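# Four arms: move a ball onto a post and rack two bars

## Task

Take the ball that sits on a long bar and put it into the cup of the upright post that has nothing on it. Set both long bars into their forked stands, and finish with the other ball resting on its own post. Each of these must stay in place with no robot holding it. When finished, open the grippers and move the arms away.

## Robot and tools

Robots: four identical i2rt Big YAM arms named arm1, arm2, arm3 and arm4. Each has six revolute joints, a two-finger gripper and a wrist camera (armN_cam_wrist). cam_high is a fixed room camera, not attached to any arm. The hand can reach about 1.0 m out from the joint 1 axis. Joints move at different speeds, so the hand's path between two postures may sweep wide. With joints 1 and 6 at 0 and the hand level and pointing ahead, the wrist camera sits above the hand looking at the fingertips.

Frames: one shared scene frame, origin on the floor, +z up. The 'hand' is the point midway between the fingertips. The hand's z axis runs along the fingers and its y axis is the direction in which the fingers open and close. Hand poses depend on each arm's foot pose, which is never printed.

execute_actions: argument 'actions' is a list holding one action object, or none. An empty list moves nothing and just returns state and pictures. The action object is keyed by arm name, and under each arm is 'joints', a dict of absolute targets (not offsets) by joint name. Per arm, the joints and their ranges (tolerance for counting as reached in brackets) are: joint1_rad -2.879 to 2.879 (±0.045), base yaw, positive counter-clockwise seen from above, 0 points along the foot's facing; joint2_rad 0 to 3.141 (±0.14), shoulder, 0 means the upper arm lies back roughly level, larger values lift it up then forward; joint3_rad 0 to 3.019 (±0.09), elbow, 0 folded, larger opens; joint4_rad -1.692 to 1.57 (±0.055), hand pitch, positive tilts fingers up; joint5_rad -1.57 to 1.57 (±0.03), sideways swing, positive toward the arm's right; joint6_rad -2.094 to 2.094 (±0.035), roll, positive clockwise viewed from behind the hand. Angles are radians. gripper_m is the fingertip gap in metres, 0 to 0.093 (±0.003); grip force tops out near 50 to 62 N per pad, lower on some units. All motions in one action start together and may finish at different moments. A joint or arm you omit keeps its previous target and may still be pushing. An unknown key or out-of-range number rejects the whole call and nothing moves. Optional 'cameras': list of camera names, or 'all'; omitted or null gives all, [] gives none. Example: {"arm1": {"joints": {"gripper_m": 0.05}}, "arm2": {"joints": {"joint1_rad": 0.3}}}.

wait: 'seconds' from 0 to 10; commands nothing new and returns the same state and pictures as an empty action.

zoom_image: 'camera' (one of the five names) and 'region' [x0, y0, x1, y1] in pixels of that camera's latest full image, top-left origin, at most 504 by 504. Wrist images are 504x504 fisheye; cam_high is 672x504.

finished_scene: 'scene' is the current scene's number. It is final and reports whether the goal was met; the next scene's task comes in its result. If resuming from a summary, first send an empty execute_actions to learn the current scene and task.

Reading results: joint_positions gives each arm's current joint values. A 'pictures' line lists the cameras in the order of the returned images. joint_status tells how each commanded motion ended: 'off_target' means it stopped short and may still push; after 'contact_stop' or 'time_out' the joint holds where it stopped, except that a timed-out joint can keep a target (its old one, or one no more than 0.375, 0.375, 0.113, 0.225, 0.075, 0.3 rad from its position for joints 1 to 6) and continue pushing, and it will move there if the path frees up. 'joint command not followed' (often with a 'cause:' line) means a safety check blocked that arm's joint targets, while a gripper target in the same action still runs; blocked joints show 'not_followed' and may be retried on every later action. on_its_own lists uncommanded behaviour; 'held at' is the target being held, not the position. Joint torques list the total drive output per arm joint, noisy and offset, nonzero even in free air. MOTOR HOT warns from 85 °C; at 100 °C an OVER-TEMPERATURE FAULT drops that arm, and its unreached keys read 'limit_stop_at_motor_heat' (resend the target). Some heat carries across scenes. If a call reports a stop, the remaining motion calls in that reply are skipped.

Camera calibration lines give K, distortion D and T_world_to_cam (scene frame to camera, metres) in OpenCV form; wrist camera poses are derived from joint readings and can be off by more than the calibration error.

Cautions: nothing may leave the work area or land on the floor. Arms pressing hard on each other fails and ends the run; a hard hit may too, and the clearance check can be late and ignores fingers, gripper housings and wrist cameras. The arms keep pushing on contact, which can be forceful and heats motors; to relieve a stuck joint, command its reported position. Tiny target changes may not move a joint, and a joint holding a load up slowly sags. Avoid drops, slips and slams. Occasional outside nudges may move loose objects. Arms do not wait for one another. Shorter total motion is better.

Each tool is called after "Emit:" by a JSON object that holds its "op" and its "data".

## Session

Emit:
{"op": "execute_actions", "data": {"actions": []}}

Scene clock: 0.00 s.
Joint torques (N m, as the arm reports them, + toward a larger angle): no reading
Motor temperatures (°C, as the motors report them): arm1=[24 21 22 22 24 24] | arm2=[25 24 25 23 24 24] | arm3=[22 24 21 24 24 21] | arm4=[21 25 21 21 24 23]
arm1.joint_positions: joint1_rad=+0.381 joint2_rad=+0.515 joint3_rad=+1.411 joint4_rad=-1.143 joint5_rad=-0.165 joint6_rad=-0.328 gripper_m=+0.095
arm1.joint_status: not commanded
arm1.hand: x=+1.2725 y=-0.1088 z=+1.4455 quat_wxyz=(-0.084, -0.719, -0.329, +0.606) (m; scene frame)
arm2.joint_positions: joint1_rad=+0.113 joint2_rad=+0.642 joint3_rad=+1.376 joint4_rad=-1.395 joint5_rad=+0.131 joint6_rad=+0.066 gripper_m=+0.095
arm2.joint_status: not commanded
arm2.hand: x=+0.0161 y=+1.2183 z=+1.3016 quat_wxyz=(-0.310, -0.622, -0.643, +0.321) (m; scene frame)
arm3.joint_positions: joint1_rad=-0.046 joint2_rad=+0.448 joint3_rad=+1.427 joint4_rad=-1.162 joint5_rad=+0.218 joint6_rad=-0.031 gripper_m=+0.094
arm3.joint_status: not commanded
arm3.hand: x=-1.2952 y=-0.0497 z=+1.4688 quat_wxyz=(-0.632, -0.089, -0.761, +0.120) (m; scene frame)
arm4.joint_positions: joint1_rad=+0.334 joint2_rad=+0.490 joint3_rad=+1.369 joint4_rad=-1.142 joint5_rad=+0.133 joint6_rad=-0.308 gripper_m=+0.094
arm4.joint_status: not commanded
arm4.hand: x=-0.0539 y=-1.2560 z=+1.4109 quat_wxyz=(-0.451, +0.700, -0.373, -0.409) (m; scene frame)
pictures: arm1_cam_wrist, arm2_cam_wrist, arm3_cam_wrist, arm4_cam_wrist, cam_high
Images, in order (width x height): arm1_cam_wrist 504x504, arm2_cam_wrist 504x504, arm3_cam_wrist 504x504, arm4_cam_wrist 504x504, cam_high 672x504.

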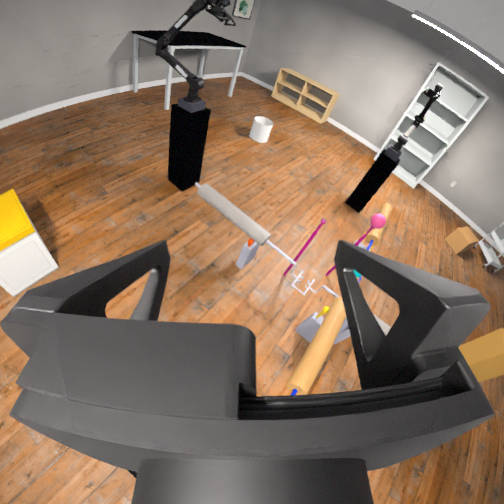

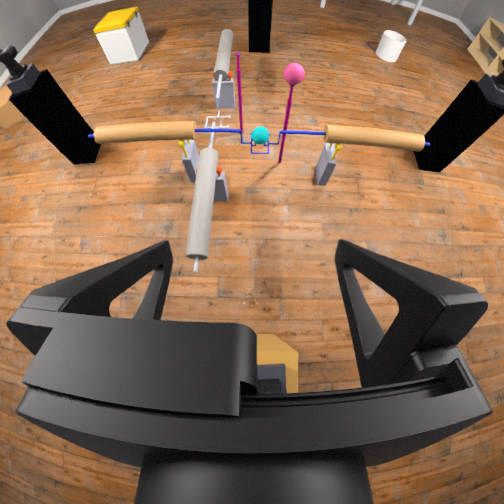

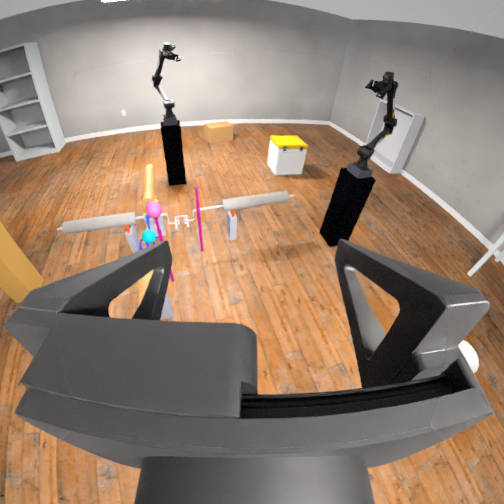

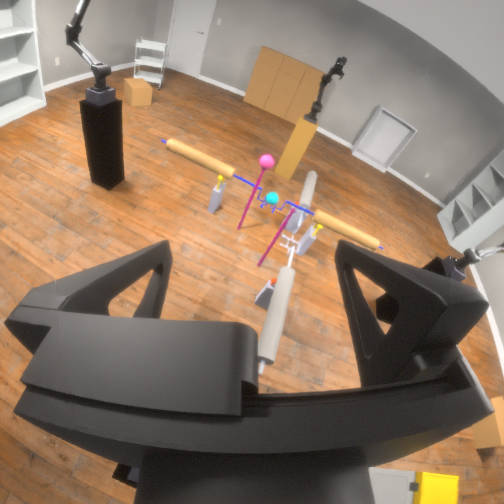

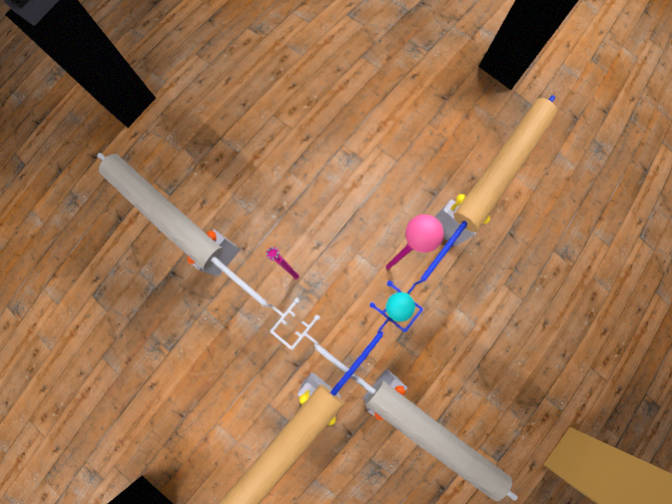

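Emit:
{"op": "zoom_image", "data": {"camera": "cam_high", "region": [170, 170, 520, 440]}}

Emit:
{"op": "zoom_image", "data": {"camera": "arm2_cam_wrist", "region": [80, 20, 440, 280]}}

Emit:
{"op": "zoom_image", "data": {"camera": "arm4_cam_wrist", "region": [150, 120, 400, 380]}}

Region (170, 170, 520, 440) of cam_high's 672x504 image, scaled by 1.440, with more detail than that image has; it fills the top 389 rows of this view, and the rest is white.

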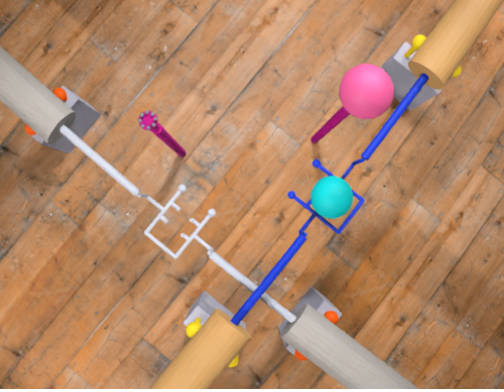

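Region (80, 20, 440, 280) of arm2_cam_wrist's 504x504 image, scaled by 1.400, with more detail than that image has.

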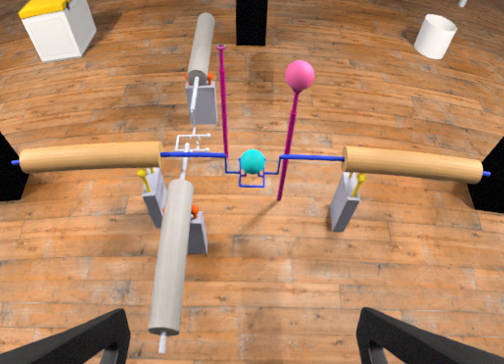

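Region (150, 120, 400, 380) of arm4_cam_wrist's 504x504 image, scaled by 1.938, with more detail than that image has; it fills the left 485 columns of this view, and the rest is white.

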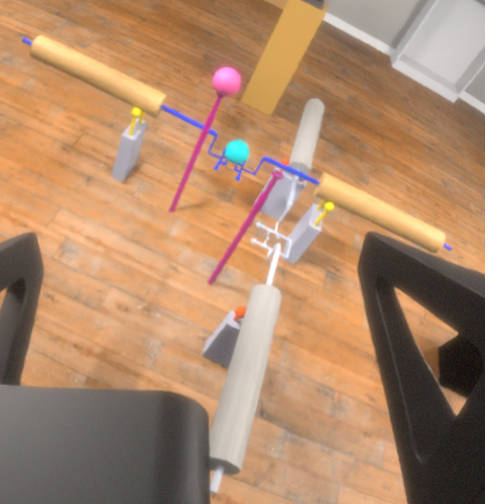

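Emit:
{"op": "execute_actions", "data": {"actions": [{"arm1":{"joints":{"joint1_rad":0.0,"joint5_rad":0,"joint6_rad":0}},"arm2":{"joints":{"joint1_rad":0.0,"joint5_rad":0,"joint6_rad":0}},"arm3":{"joints":{"joint1_rad":0.0,"joint5_rad":0,"joint6_rad":0}},"arm4":{"joints":{"joint1_rad":0.0,"joint5_rad":0,"joint6_rad":0}}}], "cameras": []}}

Scene clock: 5.43 s.
Joint torques (N m, as the arm reports them, + toward a larger angle): arm1=[-0.07  2.01 10.39  2.84 -0.09  0.1 ] | arm2=[-1.91  3.1  10.76  2.27 -0.17 -0.21] | arm3=[-0.89  6.2   7.88  2.43 -0.19  0.18] | arm4=[-1.09  3.64  9.13  1.85 -0.23  0.25]
Motor temperatures (°C, as the motors report them): arm1=[24 21 24 22 24 24] | arm2=[25 24 26 23 24 24] | arm3=[22 24 22 24 24 21] | arm4=[21 25 23 21 24 23]
arm1.joint_positions: joint1_rad=+0.010 joint2_rad=+0.515 joint3_rad=+1.411 joint4_rad=-1.143 joint5_rad=-0.001 joint6_rad=-0.010 gripper_m=+0.095
arm1.joint_status: all done
arm1.hand: x=+1.2439 y=-0.0108 z=+1.4456 quat_wxyz=(-0.002, -0.790, -0.018, +0.612) (m; scene frame)
arm2.joint_positions: joint1_rad=+0.009 joint2_rad=+0.642 joint3_rad=+1.376 joint4_rad=-1.395 joint5_rad=+0.004 joint6_rad=+0.015 gripper_m=+0.095
arm2.joint_status: all done
arm2.hand: x=+0.0134 y=+1.2180 z=+1.3007 quat_wxyz=(-0.324, -0.620, -0.648, +0.303) (m; scene frame)
arm3.joint_positions: joint1_rad=-0.009 joint2_rad=+0.448 joint3_rad=+1.427 joint4_rad=-1.162 joint5_rad=+0.003 joint6_rad=-0.012 gripper_m=+0.094
arm3.joint_status: all done
arm3.hand: x=-1.2878 y=-0.0072 z=+1.4680 quat_wxyz=(-0.641, -0.013, -0.767, +0.020) (m; scene frame)
arm4.joint_positions: joint1_rad=+0.008 joint2_rad=+0.490 joint3_rad=+1.369 joint4_rad=-1.142 joint5_rad=+0.005 joint6_rad=-0.011 gripper_m=+0.094
arm4.joint_status: all done
arm4.hand: x=-0.0110 y=-1.2490 z=+1.4105 quat_wxyz=(-0.422, +0.580, -0.542, -0.438) (m; scene frame)
pictures: none
No camera images: the call's "cameras" was empty. Leave "cameras" out to get every camera's image.

Emit:
{"op": "execute_actions", "data": {"actions": [{"arm1":{"joints":{"joint4_rad":-1.6}},"arm2":{"joints":{"joint3_rad":1.9}},"arm3":{"joints":{"joint2_rad":1.1}},"arm4":{"joints":{"joint4_rad":-0.6,"joint1_rad":0.3}}}], "cameras": []}}

Scene clock: 7.27 s.
Joint torques (N m, as the arm reports them, + toward a larger angle): arm1=[-0.13  2.37 10.11  1.67 -0.08  0.13] | arm2=[-1.91  7.63  5.45  2.54 -0.17 -0.21] | arm3=[-0.94 -6.81 11.06  2.01 -0.17  0.19] | arm4=[ 0.23  4.4   8.99  2.45 -0.17  0.21]
Motor temperatures (°C, as the motors report them): arm1=[24 21 25 22 24 24] | arm2=[25 24 27 23 24 24] | arm3=[22 24 23 24 24 21] | arm4=[21 25 24 21 24 23]
arm1.joint_positions: joint1_rad=+0.010 joint2_rad=+0.515 joint3_rad=+1.411 joint4_rad=-1.588 joint5_rad=-0.001 joint6_rad=-0.010 gripper_m=+0.095
arm1.joint_status: all done
arm1.hand: x=+1.2935 y=-0.0086 z=+1.3493 quat_wxyz=(+0.000, -0.906, -0.019, +0.423) (m; scene frame)
arm2.joint_positions: joint1_rad=+0.009 joint2_rad=+0.640 joint3_rad=+1.896 joint4_rad=-1.395 joint5_rad=+0.004 joint6_rad=+0.015 gripper_m=+0.095
arm2.joint_status: all done
arm2.hand: x=+0.0065 y=+1.3360 z=+1.5234 quat_wxyz=(-0.482, -0.520, -0.543, +0.450) (m; scene frame)
arm3.joint_positions: joint1_rad=-0.009 joint2_rad=+1.099 joint3_rad=+1.427 joint4_rad=-1.162 joint5_rad=+0.002 joint6_rad=-0.012 gripper_m=+0.094
arm3.joint_status: all done
arm3.hand: x=-1.0151 y=-0.0195 z=+1.2806 quat_wxyz=(-0.362, -0.015, -0.932, +0.012) (m; scene frame)
arm4.joint_positions: joint1_rad=+0.292 joint2_rad=+0.490 joint3_rad=+1.369 joint4_rad=-0.628 joint5_rad=+0.004 joint6_rad=-0.011 gripper_m=+0.094
arm4.joint_status: all done
arm4.hand: x=-0.0675 y=-1.2592 z=+1.5354 quat_wxyz=(-0.460, +0.503, -0.352, -0.642) (m; scene frame)
pictures: none
No camera images: the call's "cameras" was empty. Leave "cameras" out to get every camera's image.

Emit:
{"op": "execute_actions", "data": {"actions": [{"arm1":{"joints":{"joint1_rad":-0.576,"joint2_rad":2.006,"joint3_rad":1.174,"joint4_rad":-0.739,"joint5_rad":0,"joint6_rad":-0.556}},"arm2":{"joints":{"joint1_rad":0.553,"joint2_rad":1.896,"joint3_rad":1.158,"joint4_rad":-0.833,"joint5_rad":0,"joint6_rad":0.603}},"arm3":{"joints":{"joint1_rad":0.659,"joint2_rad":1.925,"joint3_rad":0.988,"joint4_rad":-0.634,"joint5_rad":0,"joint6_rad":0.623}},"arm4":{"joints":{"joint1_rad":-0.684,"joint2_rad":1.911,"joint3_rad":1.08,"joint4_rad":-0.74,"joint5_rad":0,"joint6_rad":-0.635}}}]}}

Scene clock: 13.50 s.
Joint torques (N m, as the arm reports them, + toward a larger angle): arm1=[  0.79 -17.5    6.76   1.23  -0.15  -0.06] | arm2=[ -1.56 -12.51  10.36   1.18   0.01   0.08] | arm3=[ -2.28 -13.86   6.51   0.93   0.07   0.18] | arm4=[  0.73 -15.56   6.55  -0.16  -0.02  -0.05]
Motor temperatures (°C, as the motors report them): arm1=[24 22 26 22 24 24] | arm2=[25 25 27 23 24 24] | arm3=[22 25 25 24 24 21] | arm4=[21 26 25 22 24 23]
arm1.joint_positions: joint1_rad=-0.577 joint2_rad=+2.017 joint3_rad=+1.170 joint4_rad=-0.752 joint5_rad=-0.001 joint6_rad=-0.546 gripper_m=+0.095
arm1.joint_status: all done
arm1.hand: x=+1.0333 y=+0.2626 z=+0.7435 quat_wxyz=(-0.003, -1.000, +0.007, -0.015) (m; scene frame)
arm2.joint_positions: joint1_rad=+0.559 joint2_rad=+1.877 joint3_rad=+1.126 joint4_rad=-0.847 joint5_rad=+0.001 joint6_rad=+0.588 gripper_m=+0.095
arm2.joint_status: all done
arm2.hand: x=+0.2704 y=+1.0613 z=+0.7499 quat_wxyz=(+0.011, -0.699, -0.715, +0.001) (m; scene frame)
arm3.joint_positions: joint1_rad=+0.667 joint2_rad=+1.910 joint3_rad=+0.979 joint4_rad=-0.643 joint5_rad=-0.001 joint6_rad=+0.611 gripper_m=+0.094
arm3.joint_status: all done
arm3.hand: x=-1.0953 y=+0.2589 z=+0.7531 quat_wxyz=(+0.000, +0.010, -1.000, +0.001) (m; scene frame)
arm4.joint_positions: joint1_rad=-0.691 joint2_rad=+1.917 joint3_rad=+1.081 joint4_rad=-0.726 joint5_rad=-0.001 joint6_rad=-0.624 gripper_m=+0.094
arm4.joint_status: all done
arm4.hand: x=+0.2829 y=-1.0717 z=+0.7461 quat_wxyz=(-0.005, +0.701, -0.713, +0.000) (m; scene frame)
pictures: arm1_cam_wrist, arm2_cam_wrist, arm3_cam_wrist, arm4_cam_wrist, cam_high
camera_calibration (this result's frames):
arm1_cam_wrist: T_world_to_cam=[[0.014316, 0.999881, -0.00577827, -0.27418], [0.788083, -0.00772648, 0.61552, -1.26702], [0.615402, -0.0133655, -0.7881, 0.0771228], [0, 0, 0, 1]] pos_world=[0.954978, 0.265388, 0.839071]
arm2_cam_wrist: T_world_to_cam=[[-0.999375, -0.00726576, 0.0345935, 0.251915], [0.0153962, 0.791469, 0.611015, -1.3005], [-0.0318192, 0.611166, -0.790863, 0.0773019], [0, 0, 0, 1]] pos_world=[0.27424, 0.983891, 0.847045]
arm3_cam_wrist: T_world_to_cam=[[0.0193916, -0.999801, 0.00458297, 0.277531], [-0.814915, -0.0131496, 0.579432, -1.31705], [-0.579257, -0.0149708, -0.815008, 0.106111], [0, 0, 0, 1]] pos_world=[-1.0172, 0.261746, 0.848351]
arm4_cam_wrist: T_world_to_cam=[[0.999733, -0.0225846, 0.00481416, -0.312635], [-0.0213368, -0.823723, 0.56659, -1.29428], [-0.00883067, -0.566542, -0.823986, 0.135231], [0, 0, 0, 1]] pos_world=[0.28613, -0.996577, 0.846261]
Images, in order (width x height): arm1_cam_wrist 504x504, arm2_cam_wrist 504x504, arm3_cam_wrist 504x504, arm4_cam_wrist 504x504, cam_high 672x504.

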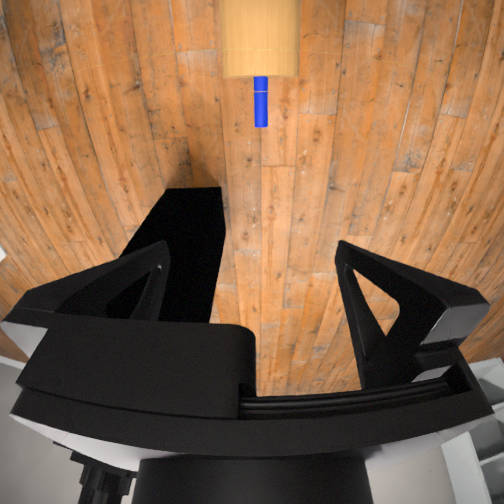

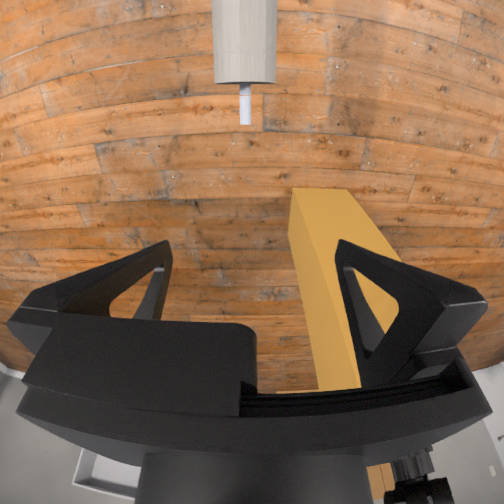

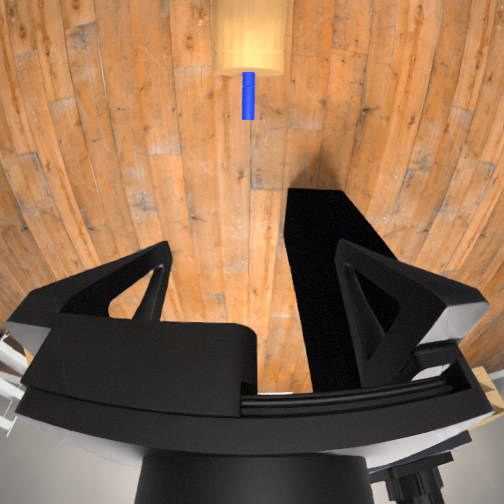

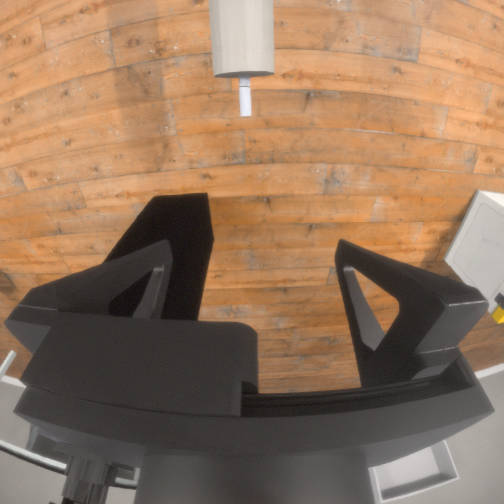

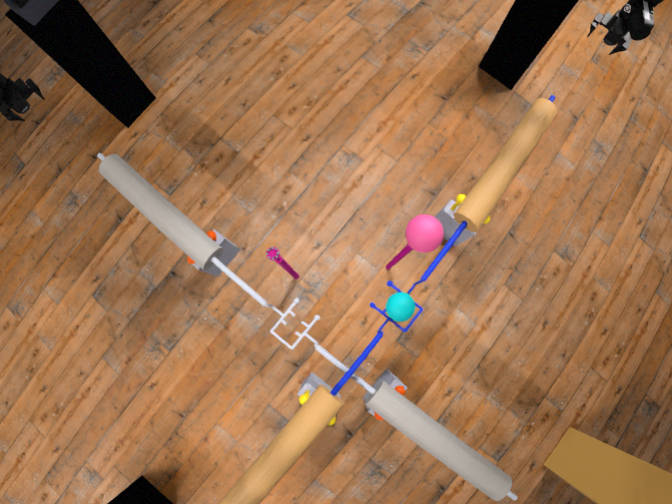

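Emit:
{"op": "zoom_image", "data": {"camera": "cam_high", "region": [240, 230, 360, 370]}}

Emit:
{"op": "zoom_image", "data": {"camera": "cam_high", "region": [340, 200, 480, 360]}}

Region (240, 230, 360, 370) of cam_high's 672x504 image, scaled by 3.600, with more detail than that image has; it fills the left 432 columns of this view, and the rest is white.

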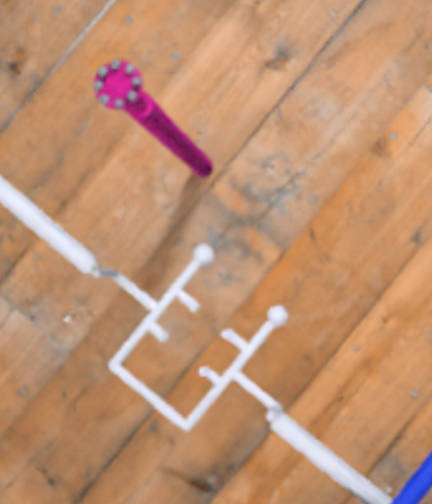

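Region (340, 200, 480, 360) of cam_high's 672x504 image, scaled by 3.150, with more detail than that image has; it fills the left 441 columns of this view, and the rest is white.

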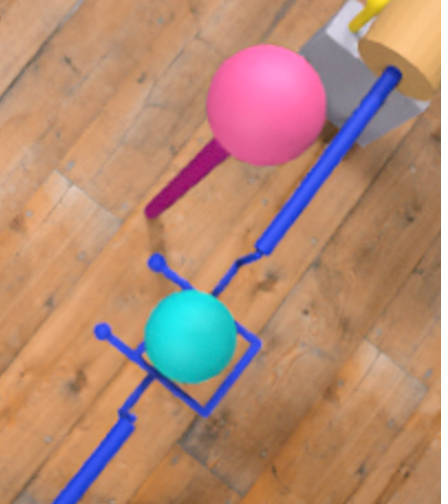

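Emit:
{"op": "execute_actions", "data": {"actions": [{"arm1":{"joints":{"joint1_rad":-0.545,"joint2_rad":2.496,"joint3_rad":1.385,"joint4_rad":-0.46,"joint5_rad":0,"joint6_rad":-0.53}},"arm2":{"joints":{"joint1_rad":0.038,"joint2_rad":2.152,"joint3_rad":1.03,"joint4_rad":1.122,"joint5_rad":0,"joint6_rad":0}},"arm3":{"joints":{"joint1_rad":0.594,"joint2_rad":2.482,"joint3_rad":1.288,"joint4_rad":-0.376,"joint5_rad":0,"joint6_rad":0.555}},"arm4":{"joints":{"joint1_rad":-0.147,"joint2_rad":2.562,"joint3_rad":1.193,"joint4_rad":1.369,"joint5_rad":0,"joint6_rad":0}}}]}}

Scene clock: 20.37 s.
Joint torques (N m, as the arm reports them, + toward a larger angle): arm1=[  1.41 -20.71   4.92   1.17  -0.15   0.12] | arm2=[  0.   -16.27   7.28   3.29  -0.02  -0.21] | arm3=[ -1.43 -20.39   4.06   0.54   0.03  -0.06] | arm4=[ -0.72 -18.56   4.57   2.61  -0.03   0.23]
Motor temperatures (°C, as the motors report them): arm1=[24 23 25 22 24 24] | arm2=[25 25 28 23 24 24] | arm3=[22 26 25 24 24 21] | arm4=[21 27 24 21 24 23]
arm1.joint_positions: joint1_rad=-0.554 joint2_rad=+2.520 joint3_rad=+1.372 joint4_rad=-0.471 joint5_rad=-0.001 joint6_rad=-0.539 gripper_m=+0.095
arm1.joint_status: all done
arm1.hand: x=+1.0096 y=+0.2658 z=+0.5347 quat_wxyz=(-0.008, -1.000, -0.001, -0.023) (m; scene frame)
arm2.joint_positions: joint1_rad=+0.027 joint2_rad=+2.152 joint3_rad=+1.017 joint4_rad=+1.099 joint5_rad=+0.001 joint6_rad=+0.015 gripper_m=+0.095
arm2.joint_status: all done
arm2.hand: x=+0.0530 y=+0.7590 z=+0.8425 quat_wxyz=(-0.515, -0.491, -0.522, +0.470) (m; scene frame)
arm3.joint_positions: joint1_rad=+0.592 joint2_rad=+2.489 joint3_rad=+1.282 joint4_rad=-0.376 joint5_rad=-0.001 joint6_rad=+0.567 gripper_m=+0.094
arm3.joint_status: all done
arm3.hand: x=-1.0267 y=+0.2620 z=+0.5446 quat_wxyz=(+0.003, -0.005, -1.000, +0.003) (m; scene frame)
arm4.joint_positions: joint1_rad=-0.144 joint2_rad=+2.565 joint3_rad=+1.179 joint4_rad=+1.340 joint5_rad=-0.001 joint6_rad=-0.011 gripper_m=+0.094
arm4.joint_status: all done
arm4.hand: x=+0.0650 y=-0.7610 z=+0.7038 quat_wxyz=(-0.513, +0.491, -0.532, -0.462) (m; scene frame)
pictures: arm1_cam_wrist, arm2_cam_wrist, arm3_cam_wrist, arm4_cam_wrist, cam_high
camera_calibration (this result's frames):
arm1_cam_wrist: T_world_to_cam=[[-0.00171595, 0.999879, -0.0154782, -0.256936], [0.777753, 0.0110636, 0.628473, -1.12132], [0.628568, -0.0109598, -0.777678, -0.0923002], [0, 0, 0, 1]] pos_world=[0.929682, 0.268299, 0.628959]
arm2_cam_wrist: T_world_to_cam=[[-0.997951, -0.0576097, -0.0278224, 0.119933], [-0.0141818, 0.623271, -0.781877, 0.188226], [0.0623846, -0.779881, -0.622812, 1.2376], [0, 0, 0, 1]] pos_world=[0.04515, 0.854772, 0.921297]
arm3_cam_wrist: T_world_to_cam=[[-0.0118704, -0.99989, 0.00892254, 0.24582], [-0.811093, 0.0148469, 0.584729, -1.14666], [-0.584797, -0.000296036, -0.81118, -0.0356303], [0, 0, 0, 1]] pos_world=[-0.947967, 0.262807, 0.639389]
arm4_cam_wrist: T_world_to_cam=[[0.995814, -0.0910838, 0.00759605, -0.141419], [-0.0496226, -0.608567, -0.791949, 0.102685], [0.0767564, 0.788257, -0.61054, 1.14968], [0, 0, 0, 1]] pos_world=[0.057677, -0.856635, 0.784321]
Images, in order (width x height): arm1_cam_wrist 504x504, arm2_cam_wrist 504x504, arm3_cam_wrist 504x504, arm4_cam_wrist 504x504, cam_high 672x504.

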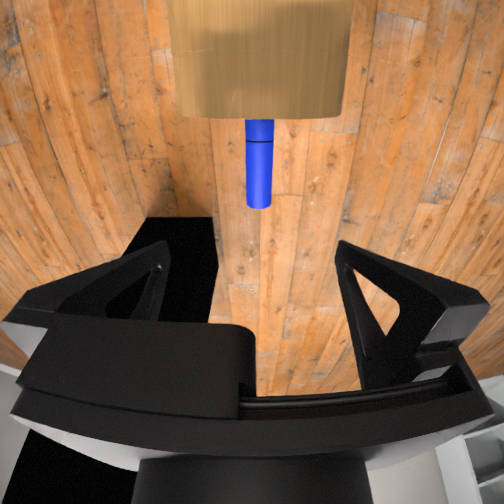

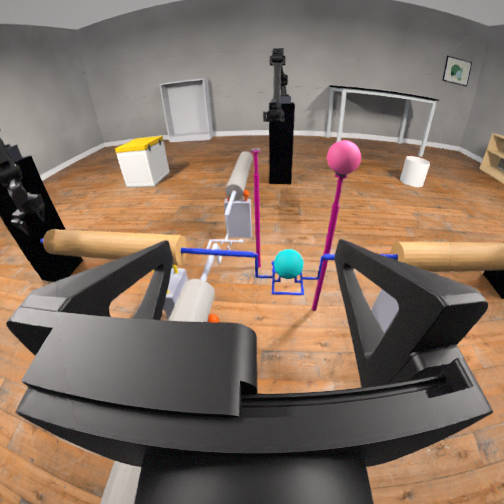

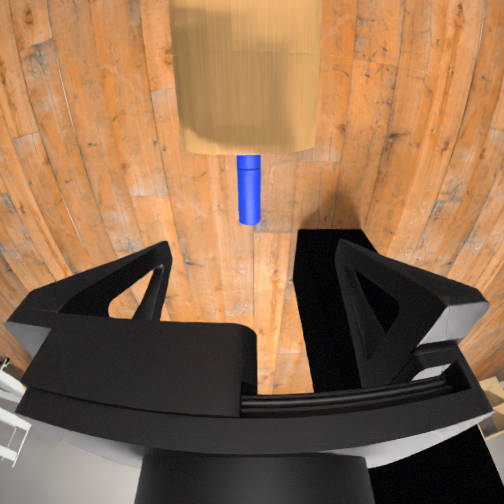

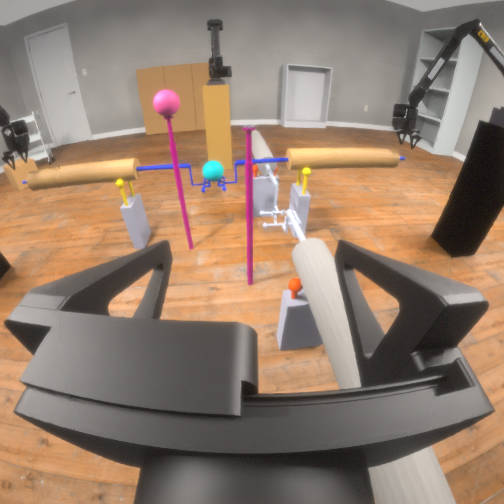

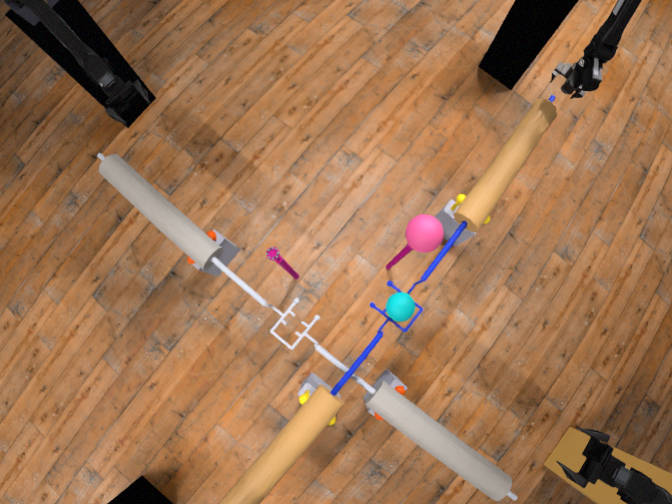

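Emit:
{"op": "zoom_image", "data": {"camera": "arm4_cam_wrist", "region": [90, 80, 350, 300]}}

Emit:
{"op": "zoom_image", "data": {"camera": "arm2_cam_wrist", "region": [140, 120, 420, 330]}}

Region (90, 80, 350, 300) of arm4_cam_wrist's 504x504 image, scaled by 1.938, with more detail than that image has; it fills the top 426 rows of this view, and the rest is white.

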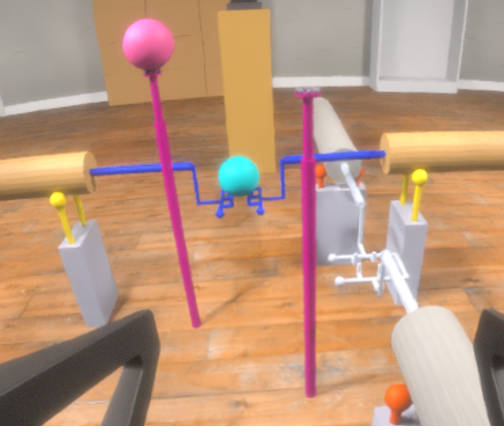

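Region (140, 120, 420, 330) of arm2_cam_wrist's 504x504 image, scaled by 1.800, with more detail than that image has; it fills the top 378 rows of this view, and the rest is white.

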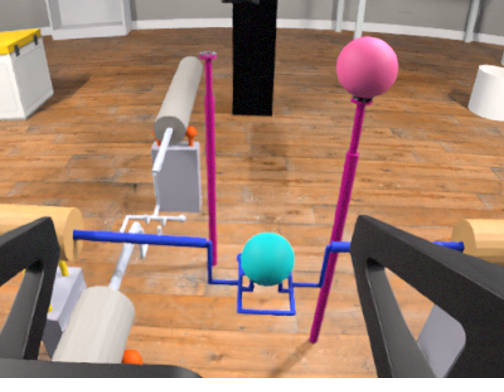

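Emit:
{"op": "execute_actions", "data": {"actions": [{"arm1":{"joints":{"joint1_rad":-0.537,"joint2_rad":2.684,"joint3_rad":1.508,"joint4_rad":-0.353}},"arm3":{"joints":{"joint1_rad":0.605,"joint2_rad":2.74,"joint3_rad":1.436,"joint4_rad":-0.255,"joint6_rad":0.56}}}], "cameras": ["arm1_cam_wrist","arm3_cam_wrist","arm4_cam_wrist"]}}

Scene clock: 23.50 s.
Joint torques (N m, as the arm reports them, + toward a larger angle): arm1=[  1.85 -19.88   4.     1.11  -0.12   0.11] | arm2=[ -0.08 -16.24   7.27   3.3   -0.03  -0.21] | arm3=[ -0.85 -13.86   3.39   0.68  -0.59   0.08] | arm4=[ -0.77 -18.5    4.54   2.65  -0.02   0.22]
Motor temperatures (°C, as the motors report them): arm1=[24 24 25 22 24 24] | arm2=[25 26 28 23 24 24] | arm3=[22 27 24 24 24 21] | arm4=[21 28 24 22 24 23]
arm1.joint_positions: joint1_rad=-0.550 joint2_rad=+2.690 joint3_rad=+1.503 joint4_rad=-0.360 joint5_rad=-0.001 joint6_rad=-0.538 gripper_m=+0.095
arm1.joint_status: all done
arm1.hand: x=+0.9859 y=+0.2784 z=+0.4674 quat_wxyz=(+0.010, -1.000, -0.003, +0.008) (m; scene frame)
arm2.joint_positions: joint1_rad=+0.027 joint2_rad=+2.152 joint3_rad=+1.017 joint4_rad=+1.099 joint5_rad=+0.001 joint6_rad=+0.015 gripper_m=+0.095
arm2.joint_status: not commanded
arm2.hand: x=+0.0530 y=+0.7590 z=+0.8425 quat_wxyz=(-0.515, -0.491, -0.522, +0.470) (m; scene frame)
arm3.joint_positions: joint1_rad=+0.596 joint2_rad=+2.656 joint3_rad=+1.440 joint4_rad=-0.254 joint5_rad=+0.013 joint6_rad=+0.560 gripper_m=+0.094
arm3.joint_status: all done
arm3.hand: x=-0.9849 y=+0.2874 z=+0.4852 quat_wxyz=(-0.048, +0.000, -0.999, -0.020) (m; scene frame)
arm4.joint_positions: joint1_rad=-0.144 joint2_rad=+2.565 joint3_rad=+1.179 joint4_rad=+1.340 joint5_rad=-0.001 joint6_rad=-0.011 gripper_m=+0.094
arm4.joint_status: not commanded
arm4.hand: x=+0.0650 y=-0.7610 z=+0.7038 quat_wxyz=(-0.513, +0.491, -0.532, -0.462) (m; scene frame)
pictures: arm1_cam_wrist, arm3_cam_wrist, arm4_cam_wrist
camera_calibration (this result's frames):
arm1_cam_wrist: T_world_to_cam=[[-0.00457824, 0.999777, 0.0206121, -0.284622], [0.815238, -0.0082053, 0.579068, -1.0692], [0.579108, 0.0194549, -0.815019, -0.0718912], [0, 0, 0, 1]] pos_world=[0.911983, 0.277184, 0.566414]
arm3_cam_wrist: T_world_to_cam=[[0.000100866, -0.999236, -0.0390934, 0.307142], [-0.866897, -0.019575, 0.498103, -1.0814], [-0.498487, 0.0338397, -0.866236, 0.0425633], [0, 0, 0, 1]] pos_world=[-0.916273, 0.284299, 0.587524]
arm4_cam_wrist: T_world_to_cam=[[0.995814, -0.0910838, 0.00759605, -0.141419], [-0.0496226, -0.608567, -0.791949, 0.102685], [0.0767564, 0.788257, -0.61054, 1.14968], [0, 0, 0, 1]] pos_world=[0.057677, -0.856635, 0.784321]
Images, in order (width x height): arm1_cam_wrist 504x504, arm3_cam_wrist 504x504, arm4_cam_wrist 504x504.

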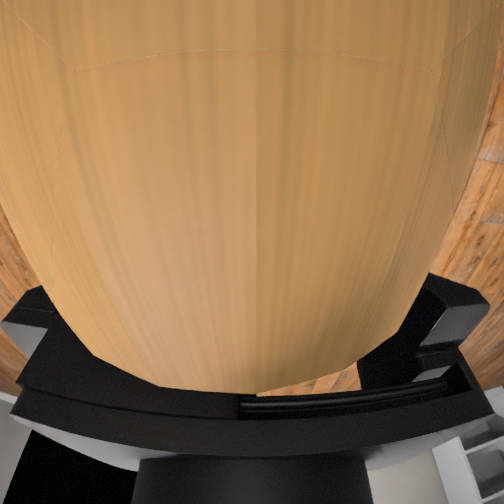

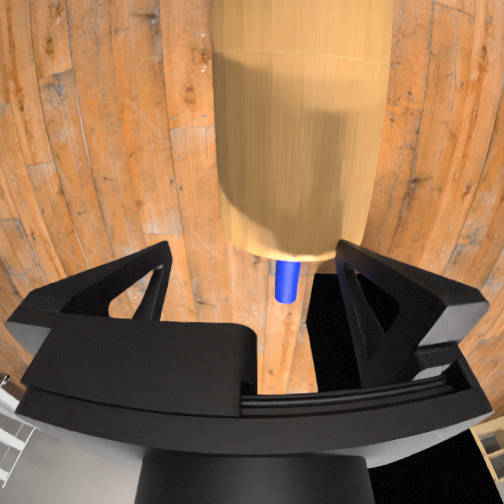

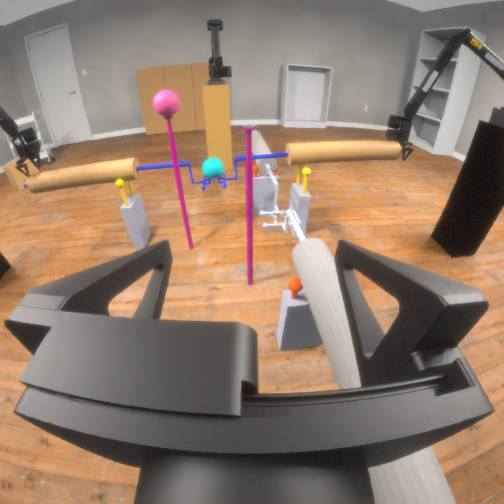

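Emit:
{"op": "execute_actions", "data": {"actions": [{"arm1":{"joints":{"joint2_rad":2.708}},"arm3":{"joints":{"joint2_rad":2.59}}}], "cameras": ["arm1_cam_wrist","arm3_cam_wrist"]}}

Scene clock: 25.43 s.
Joint torques (N m, as the arm reports them, + toward a larger angle): arm1=[  1.77 -18.6    4.03   1.08  -0.12   0.1 ] | arm2=[  0.06 -16.37   7.27   3.27  -0.03  -0.2 ] | arm3=[ -1.05 -20.51   4.78   1.12  -0.1    0.04] | arm4=[ -0.45 -18.57   4.82   2.36   0.04   0.22]
Motor temperatures (°C, as the motors report them): arm1=[24 24 25 22 24 24] | arm2=[25 26 28 23 24 24] | arm3=[22 27 24 24 24 21] | arm4=[21 28 24 22 24 23]
arm1.joint_positions: joint1_rad=-0.550 joint2_rad=+2.694 joint3_rad=+1.503 joint4_rad=-0.360 joint5_rad=-0.001 joint6_rad=-0.538 gripper_m=+0.095
arm1.joint_status: all done
arm1.hand: x=+0.9879 y=+0.2773 z=+0.4650 quat_wxyz=(+0.009, -1.000, -0.003, +0.006) (m; scene frame)
arm2.joint_positions: joint1_rad=+0.027 joint2_rad=+2.152 joint3_rad=+1.017 joint4_rad=+1.099 joint5_rad=+0.001 joint6_rad=+0.015 gripper_m=+0.095
arm2.joint_status: not commanded
arm2.hand: x=+0.0530 y=+0.7590 z=+0.8425 quat_wxyz=(-0.515, -0.491, -0.522, +0.470) (m; scene frame)
arm3.joint_positions: joint1_rad=+0.597 joint2_rad=+2.582 joint3_rad=+1.430 joint4_rad=-0.261 joint5_rad=+0.002 joint6_rad=+0.562 gripper_m=+0.094
arm3.joint_status: all done
arm3.hand: x=-0.9635 y=+0.3040 z=+0.5231 quat_wxyz=(-0.069, +0.000, -0.997, -0.040) (m; scene frame)
arm4.joint_positions: joint1_rad=-0.144 joint2_rad=+2.565 joint3_rad=+1.179 joint4_rad=+1.340 joint5_rad=-0.001 joint6_rad=-0.011 gripper_m=+0.094
arm4.joint_status: not commanded
arm4.hand: x=+0.0650 y=-0.7610 z=+0.7038 quat_wxyz=(-0.513, +0.491, -0.532, -0.462) (m; scene frame)
pictures: arm1_cam_wrist, arm3_cam_wrist
camera_calibration (this result's frames):
arm1_cam_wrist: T_world_to_cam=[[-0.00460748, 0.999822, 0.0182687, -0.282323], [0.812948, -0.00689334, 0.582295, -1.06905], [0.582318, 0.0175344, -0.812772, -0.0786272], [0, 0, 0, 1]] pos_world=[0.913565, 0.276283, 0.563753]
arm3_cam_wrist: T_world_to_cam=[[0.00425456, -0.996897, -0.0786033, 0.349179], [-0.887068, -0.0400479, 0.459898, -1.07465], [-0.461619, 0.0677698, -0.884486, 0.120264], [0, 0, 0, 1]] pos_world=[-0.899256, 0.296908, 0.628047]
Images, in order (width x height): arm1_cam_wrist 504x504, arm3_cam_wrist 504x504.

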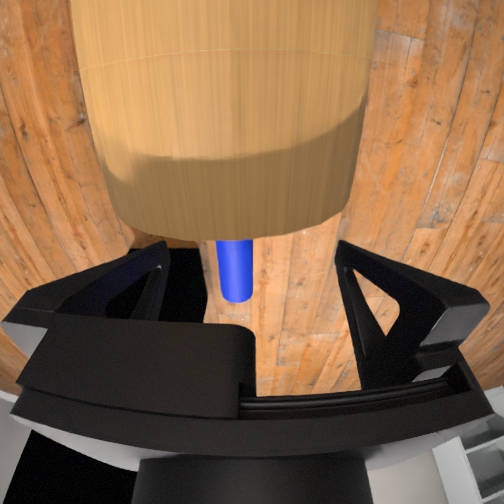

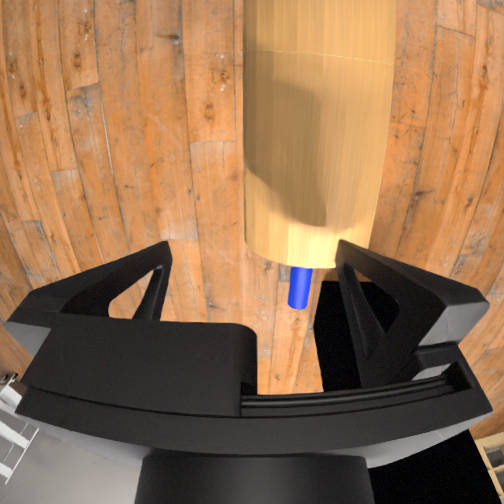

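Emit:
{"op": "execute_actions", "data": {"actions": [{"arm1":{"joints":{"joint2_rad":2.735}},"arm3":{"joints":{"joint2_rad":2.55,"joint3_rad":1.27,"joint4_rad":-0.29}}}], "cameras": ["arm3_cam_wrist"]}}

Emit:
{"op": "execute_actions", "data": {"actions": [{"arm3":{"joints":{"joint2_rad":2.74}}}], "cameras": ["arm3_cam_wrist"]}}

Scene clock: 27.47 s.
Joint torques (N m, as the arm reports them, + toward a larger angle): arm1=[  1.7  -18.99   3.54   1.02  -0.12   0.11] | arm2=[  0.15 -16.25   7.27   3.3   -0.02  -0.21] | arm3=[ -0.91 -18.89   3.19   0.5   -0.1    0.04] | arm4=[ -0.76 -18.39   4.77   2.47   0.01   0.2 ]
Motor temperatures (°C, as the motors report them): arm1=[24 24 24 22 24 24] | arm2=[25 27 28 23 24 24] | arm3=[22 28 24 24 24 21] | arm4=[21 29 24 22 24 23]
arm1.joint_positions: joint1_rad=-0.550 joint2_rad=+2.730 joint3_rad=+1.503 joint4_rad=-0.360 joint5_rad=-0.001 joint6_rad=-0.538 gripper_m=+0.095
arm1.joint_status: all done
arm1.hand: x=+1.0037 y=+0.2682 z=+0.4468 quat_wxyz=(+0.000, -1.000, -0.003, -0.009) (m; scene frame)
arm2.joint_positions: joint1_rad=+0.027 joint2_rad=+2.152 joint3_rad=+1.017 joint4_rad=+1.099 joint5_rad=+0.001 joint6_rad=+0.015 gripper_m=+0.095
arm2.joint_status: not commanded
arm2.hand: x=+0.0530 y=+0.7590 z=+0.8425 quat_wxyz=(-0.515, -0.491, -0.522, +0.470) (m; scene frame)
arm3.joint_positions: joint1_rad=+0.597 joint2_rad=+2.543 joint3_rad=+1.268 joint4_rad=-0.289 joint5_rad=+0.002 joint6_rad=+0.562 gripper_m=+0.094
arm3.joint_status: all done
arm3.hand: x=-1.0369 y=+0.2577 z=+0.5172 quat_wxyz=(-0.006, +0.000, -1.000, +0.000) (m; scene frame)
arm4.joint_positions: joint1_rad=-0.144 joint2_rad=+2.565 joint3_rad=+1.179 joint4_rad=+1.340 joint5_rad=-0.001 joint6_rad=-0.011 gripper_m=+0.094
arm4.joint_status: not commanded
arm4.hand: x=+0.0650 y=-0.7610 z=+0.7038 quat_wxyz=(-0.513, +0.491, -0.532, -0.462) (m; scene frame)
pictures: arm3_cam_wrist
camera_calibration (this result's frames):
arm3_cam_wrist: T_world_to_cam=[[-0.00121453, -0.999998, 0.00151186, 0.256603], [-0.821255, 0.00186004, 0.570558, -1.13871], [-0.57056, -0.000548665, -0.821256, -0.0438014], [0, 0, 0, 1]] pos_world=[-0.959849, 0.258696, 0.613339]
Images, in order (width x height): arm3_cam_wrist 504x504.

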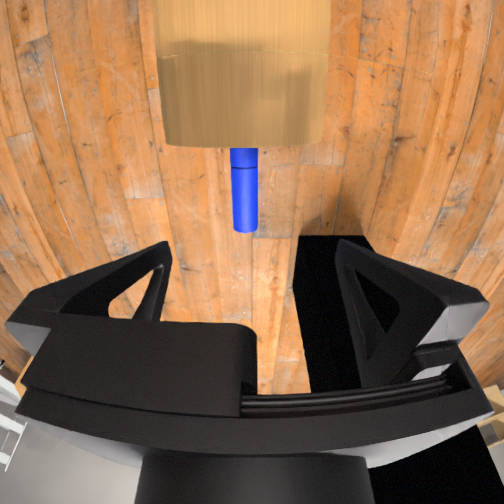

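Scene clock: 28.63 s.
Joint torques (N m, as the arm reports them, + toward a larger angle): arm1=[  1.79 -19.06   3.6    1.03  -0.12   0.11] | arm2=[ -0.09 -16.17   7.29   3.3   -0.02  -0.21] | arm3=[ -1.14 -18.28   1.43   0.13  -0.12   0.06] | arm4=[ -0.85 -18.85   4.56   2.6    0.01   0.22]
Motor temperatures (°C, as the motors report them): arm1=[24 25 24 22 24 24] | arm2=[25 27 28 23 24 24] | arm3=[22 28 24 24 24 21] | arm4=[21 29 24 22 24 23]
arm1.joint_positions: joint1_rad=-0.550 joint2_rad=+2.730 joint3_rad=+1.503 joint4_rad=-0.360 joint5_rad=-0.001 joint6_rad=-0.538 gripper_m=+0.095
arm1.joint_status: not commanded
arm1.hand: x=+1.0037 y=+0.2682 z=+0.4468 quat_wxyz=(+0.000, -1.000, -0.003, -0.009) (m; scene frame)
arm2.joint_positions: joint1_rad=+0.027 joint2_rad=+2.152 joint3_rad=+1.017 joint4_rad=+1.099 joint5_rad=+0.001 joint6_rad=+0.015 gripper_m=+0.095
arm2.joint_status: not commanded
arm2.hand: x=+0.0530 y=+0.7590 z=+0.8425 quat_wxyz=(-0.515, -0.491, -0.522, +0.470) (m; scene frame)
arm3.joint_positions: joint1_rad=+0.597 joint2_rad=+2.747 joint3_rad=+1.263 joint4_rad=-0.290 joint5_rad=+0.002 joint6_rad=+0.562 gripper_m=+0.094
arm3.joint_status: all done
arm3.hand: x=-1.1257 y=+0.2015 z=+0.4325 quat_wxyz=(+0.083, +0.000, -0.995, +0.056) (m; scene frame)
arm4.joint_positions: joint1_rad=-0.144 joint2_rad=+2.565 joint3_rad=+1.179 joint4_rad=+1.340 joint5_rad=-0.001 joint6_rad=-0.011 gripper_m=+0.094
arm4.joint_status: not commanded
arm4.hand: x=+0.0650 y=-0.7610 z=+0.7038 quat_wxyz=(-0.513, +0.491, -0.532, -0.462) (m; scene frame)
pictures: arm3_cam_wrist
camera_calibration (this result's frames):
arm3_cam_wrist: T_world_to_cam=[[0.00831128, -0.993523, 0.113324, 0.161413], [-0.707108, 0.0742928, 0.703192, -1.10662], [-0.707057, -0.0859767, -0.70191, -0.352177], [0, 0, 0, 1]] pos_world=[-1.03285, 0.212303, 0.512681]
Images, in order (width x height): arm3_cam_wrist 504x504.

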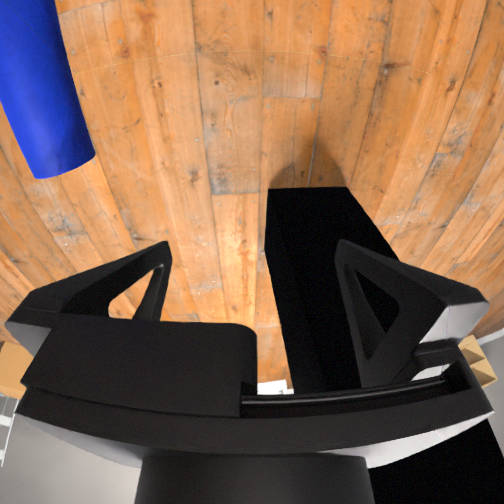

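Emit:
{"op": "execute_actions", "data": {"actions": [{"arm3":{"joints":{"joint3_rad":1.435,"joint4_rad":-0.255}}}], "cameras": ["arm3_cam_wrist","arm1_cam_wrist","arm4_cam_wrist"]}}

Scene clock: 30.33 s.
Joint torques (N m, as the arm reports them, + toward a larger angle): arm1=[  1.69 -19.16   3.59   1.03  -0.11   0.11] | arm2=[ -0.09 -16.23   7.27   3.31  -0.02  -0.21] | arm3=[ -0.93 -19.45   2.82   0.59  -0.09   0.05] | arm4=[ -0.57 -18.07   4.56   2.5    0.06   0.16]
Motor temperatures (°C, as the motors report them): arm1=[24 25 24 22 24 24] | arm2=[25 27 28 23 24 24] | arm3=[22 28 24 24 24 21] | arm4=[21 29 24 22 24 23]
arm1.joint_positions: joint1_rad=-0.550 joint2_rad=+2.730 joint3_rad=+1.503 joint4_rad=-0.360 joint5_rad=-0.001 joint6_rad=-0.538 gripper_m=+0.095
arm1.joint_status: not commanded
arm1.hand: x=+1.0037 y=+0.2682 z=+0.4468 quat_wxyz=(+0.000, -1.000, -0.003, -0.009) (m; scene frame)
arm2.joint_positions: joint1_rad=+0.027 joint2_rad=+2.152 joint3_rad=+1.017 joint4_rad=+1.099 joint5_rad=+0.001 joint6_rad=+0.015 gripper_m=+0.095
arm2.joint_status: not commanded
arm2.hand: x=+0.0530 y=+0.7590 z=+0.8425 quat_wxyz=(-0.515, -0.491, -0.522, +0.470) (m; scene frame)
arm3.joint_positions: joint1_rad=+0.597 joint2_rad=+2.730 joint3_rad=+1.436 joint4_rad=-0.255 joint5_rad=+0.002 joint6_rad=+0.562 gripper_m=+0.094
arm3.joint_status: all done
arm3.hand: x=-1.0199 y=+0.2681 z=+0.4474 quat_wxyz=(-0.012, +0.000, -1.000, -0.004) (m; scene frame)
arm4.joint_positions: joint1_rad=-0.144 joint2_rad=+2.565 joint3_rad=+1.179 joint4_rad=+1.340 joint5_rad=-0.001 joint6_rad=-0.011 gripper_m=+0.094
arm4.joint_status: not commanded
arm4.hand: x=+0.0650 y=-0.7610 z=+0.7038 quat_wxyz=(-0.513, +0.491, -0.532, -0.462) (m; scene frame)
pictures: arm1_cam_wrist, arm3_cam_wrist, arm4_cam_wrist
camera_calibration (this result's frames):
arm1_cam_wrist: T_world_to_cam=[[-0.00451681, 0.99999, -0.0000912703, -0.26477], [0.794578, 0.00364441, 0.607151, -1.06682], [0.607145, 0.00266986, -0.794587, -0.131509], [0, 0, 0, 1]] pos_world=[0.926319, 0.269006, 0.5432]
arm3_cam_wrist: T_world_to_cam=[[-0.00113323, -0.99998, -0.00622592, 0.270685], [-0.828192, -0.00255076, 0.560438, -1.0863], [-0.560443, 0.00579136, -0.828173, -0.0796779], [0, 0, 0, 1]] pos_world=[-0.944017, 0.26837, 0.544505]
arm4_cam_wrist: T_world_to_cam=[[0.995814, -0.0910838, 0.00759605, -0.141419], [-0.0496226, -0.608567, -0.791949, 0.102685], [0.0767564, 0.788257, -0.61054, 1.14968], [0, 0, 0, 1]] pos_world=[0.057677, -0.856635, 0.784321]
Images, in order (width x height): arm1_cam_wrist 504x504, arm3_cam_wrist 504x504, arm4_cam_wrist 504x504.

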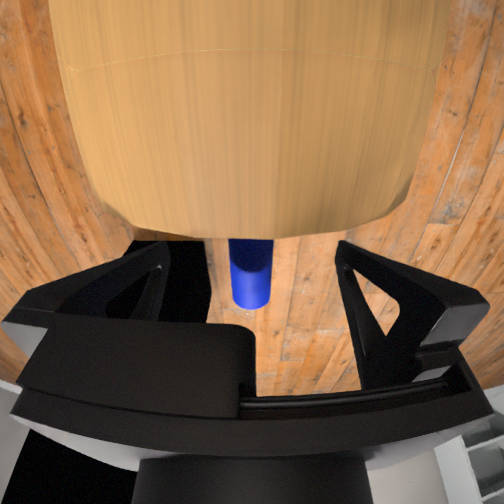

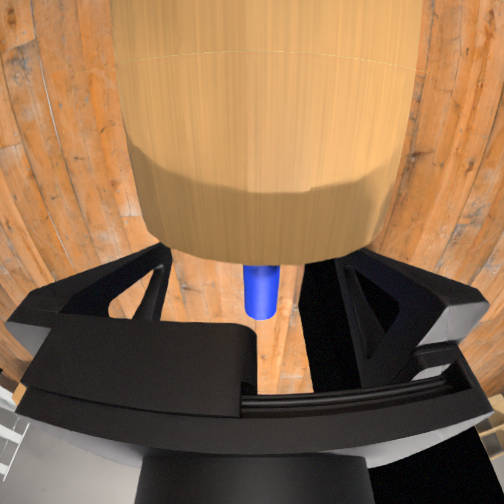

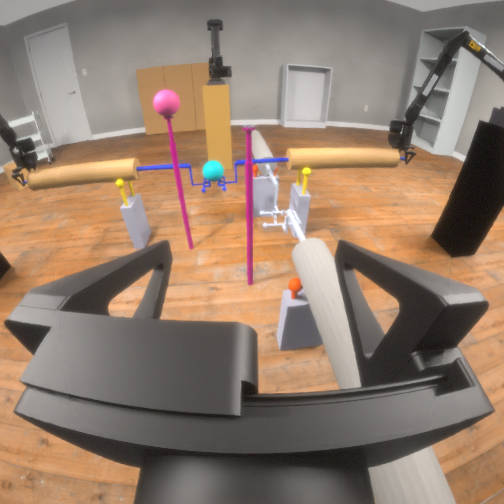

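Emit:
{"op": "execute_actions", "data": {"actions": [{"arm1":{"joints":{"joint3_rad":1.528}},"arm3":{"joints":{"joint2_rad":2.76}}}], "cameras": ["arm3_cam_wrist","arm1_cam_wrist"]}}

Scene clock: 31.13 s.
Joint torques (N m, as the arm reports them, + toward a larger angle): arm1=[  1.71 -19.13   5.33   1.03  -0.12   0.11] | arm2=[ -0.02 -16.27   7.29   3.3   -0.03  -0.2 ] | arm3=[ -1.15 -17.9    2.85   0.66  -0.09   0.05] | arm4=[ -0.73 -18.71   4.78   2.57   0.01   0.24]
Motor temperatures (°C, as the motors report them): arm1=[24 25 24 22 24 24] | arm2=[25 27 28 23 24 24] | arm3=[22 28 24 24 24 21] | arm4=[21 30 24 22 24 23]
arm1.joint_positions: joint1_rad=-0.550 joint2_rad=+2.730 joint3_rad=+1.503 joint4_rad=-0.360 joint5_rad=-0.001 joint6_rad=-0.538 gripper_m=+0.095
arm1.joint_status: all done
arm1.hand: x=+1.0037 y=+0.2682 z=+0.4468 quat_wxyz=(+0.000, -1.000, -0.003, -0.009) (m; scene frame)
arm2.joint_positions: joint1_rad=+0.027 joint2_rad=+2.152 joint3_rad=+1.017 joint4_rad=+1.099 joint5_rad=+0.001 joint6_rad=+0.015 gripper_m=+0.095
arm2.joint_status: not commanded
arm2.hand: x=+0.0530 y=+0.7590 z=+0.8425 quat_wxyz=(-0.515, -0.491, -0.522, +0.470) (m; scene frame)
arm3.joint_positions: joint1_rad=+0.597 joint2_rad=+2.732 joint3_rad=+1.436 joint4_rad=-0.255 joint5_rad=+0.002 joint6_rad=+0.562 gripper_m=+0.094
arm3.joint_status: all done
arm3.hand: x=-1.0209 y=+0.2675 z=+0.4463 quat_wxyz=(-0.011, +0.000, -1.000, -0.003) (m; scene frame)
arm4.joint_positions: joint1_rad=-0.144 joint2_rad=+2.565 joint3_rad=+1.179 joint4_rad=+1.340 joint5_rad=-0.001 joint6_rad=-0.011 gripper_m=+0.094
arm4.joint_status: not commanded
arm4.hand: x=+0.0650 y=-0.7610 z=+0.7038 quat_wxyz=(-0.513, +0.491, -0.532, -0.462) (m; scene frame)
pictures: arm1_cam_wrist, arm3_cam_wrist
camera_calibration (this result's frames):
arm1_cam_wrist: T_world_to_cam=[[-0.00451681, 0.99999, -0.0000912703, -0.26477], [0.794578, 0.00364441, 0.607151, -1.06682], [0.607145, 0.00266986, -0.794587, -0.131509], [0, 0, 0, 1]] pos_world=[0.926319, 0.269006, 0.5432]
arm3_cam_wrist: T_world_to_cam=[[-0.00115238, -0.999987, -0.00500425, 0.269472], [-0.827105, -0.0018595, 0.562044, -1.08631], [-0.562046, 0.00478673, -0.827092, -0.0830098], [0, 0, 0, 1]] pos_world=[-0.944841, 0.267846, 0.543248]
Images, in order (width x height): arm1_cam_wrist 504x504, arm3_cam_wrist 504x504.

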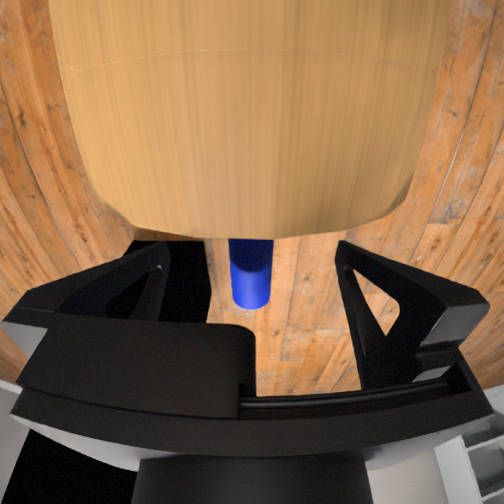

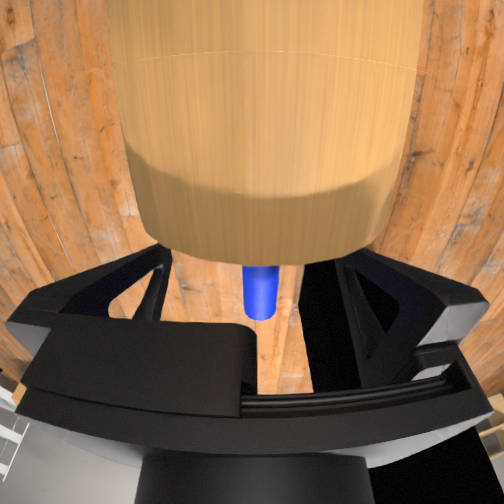

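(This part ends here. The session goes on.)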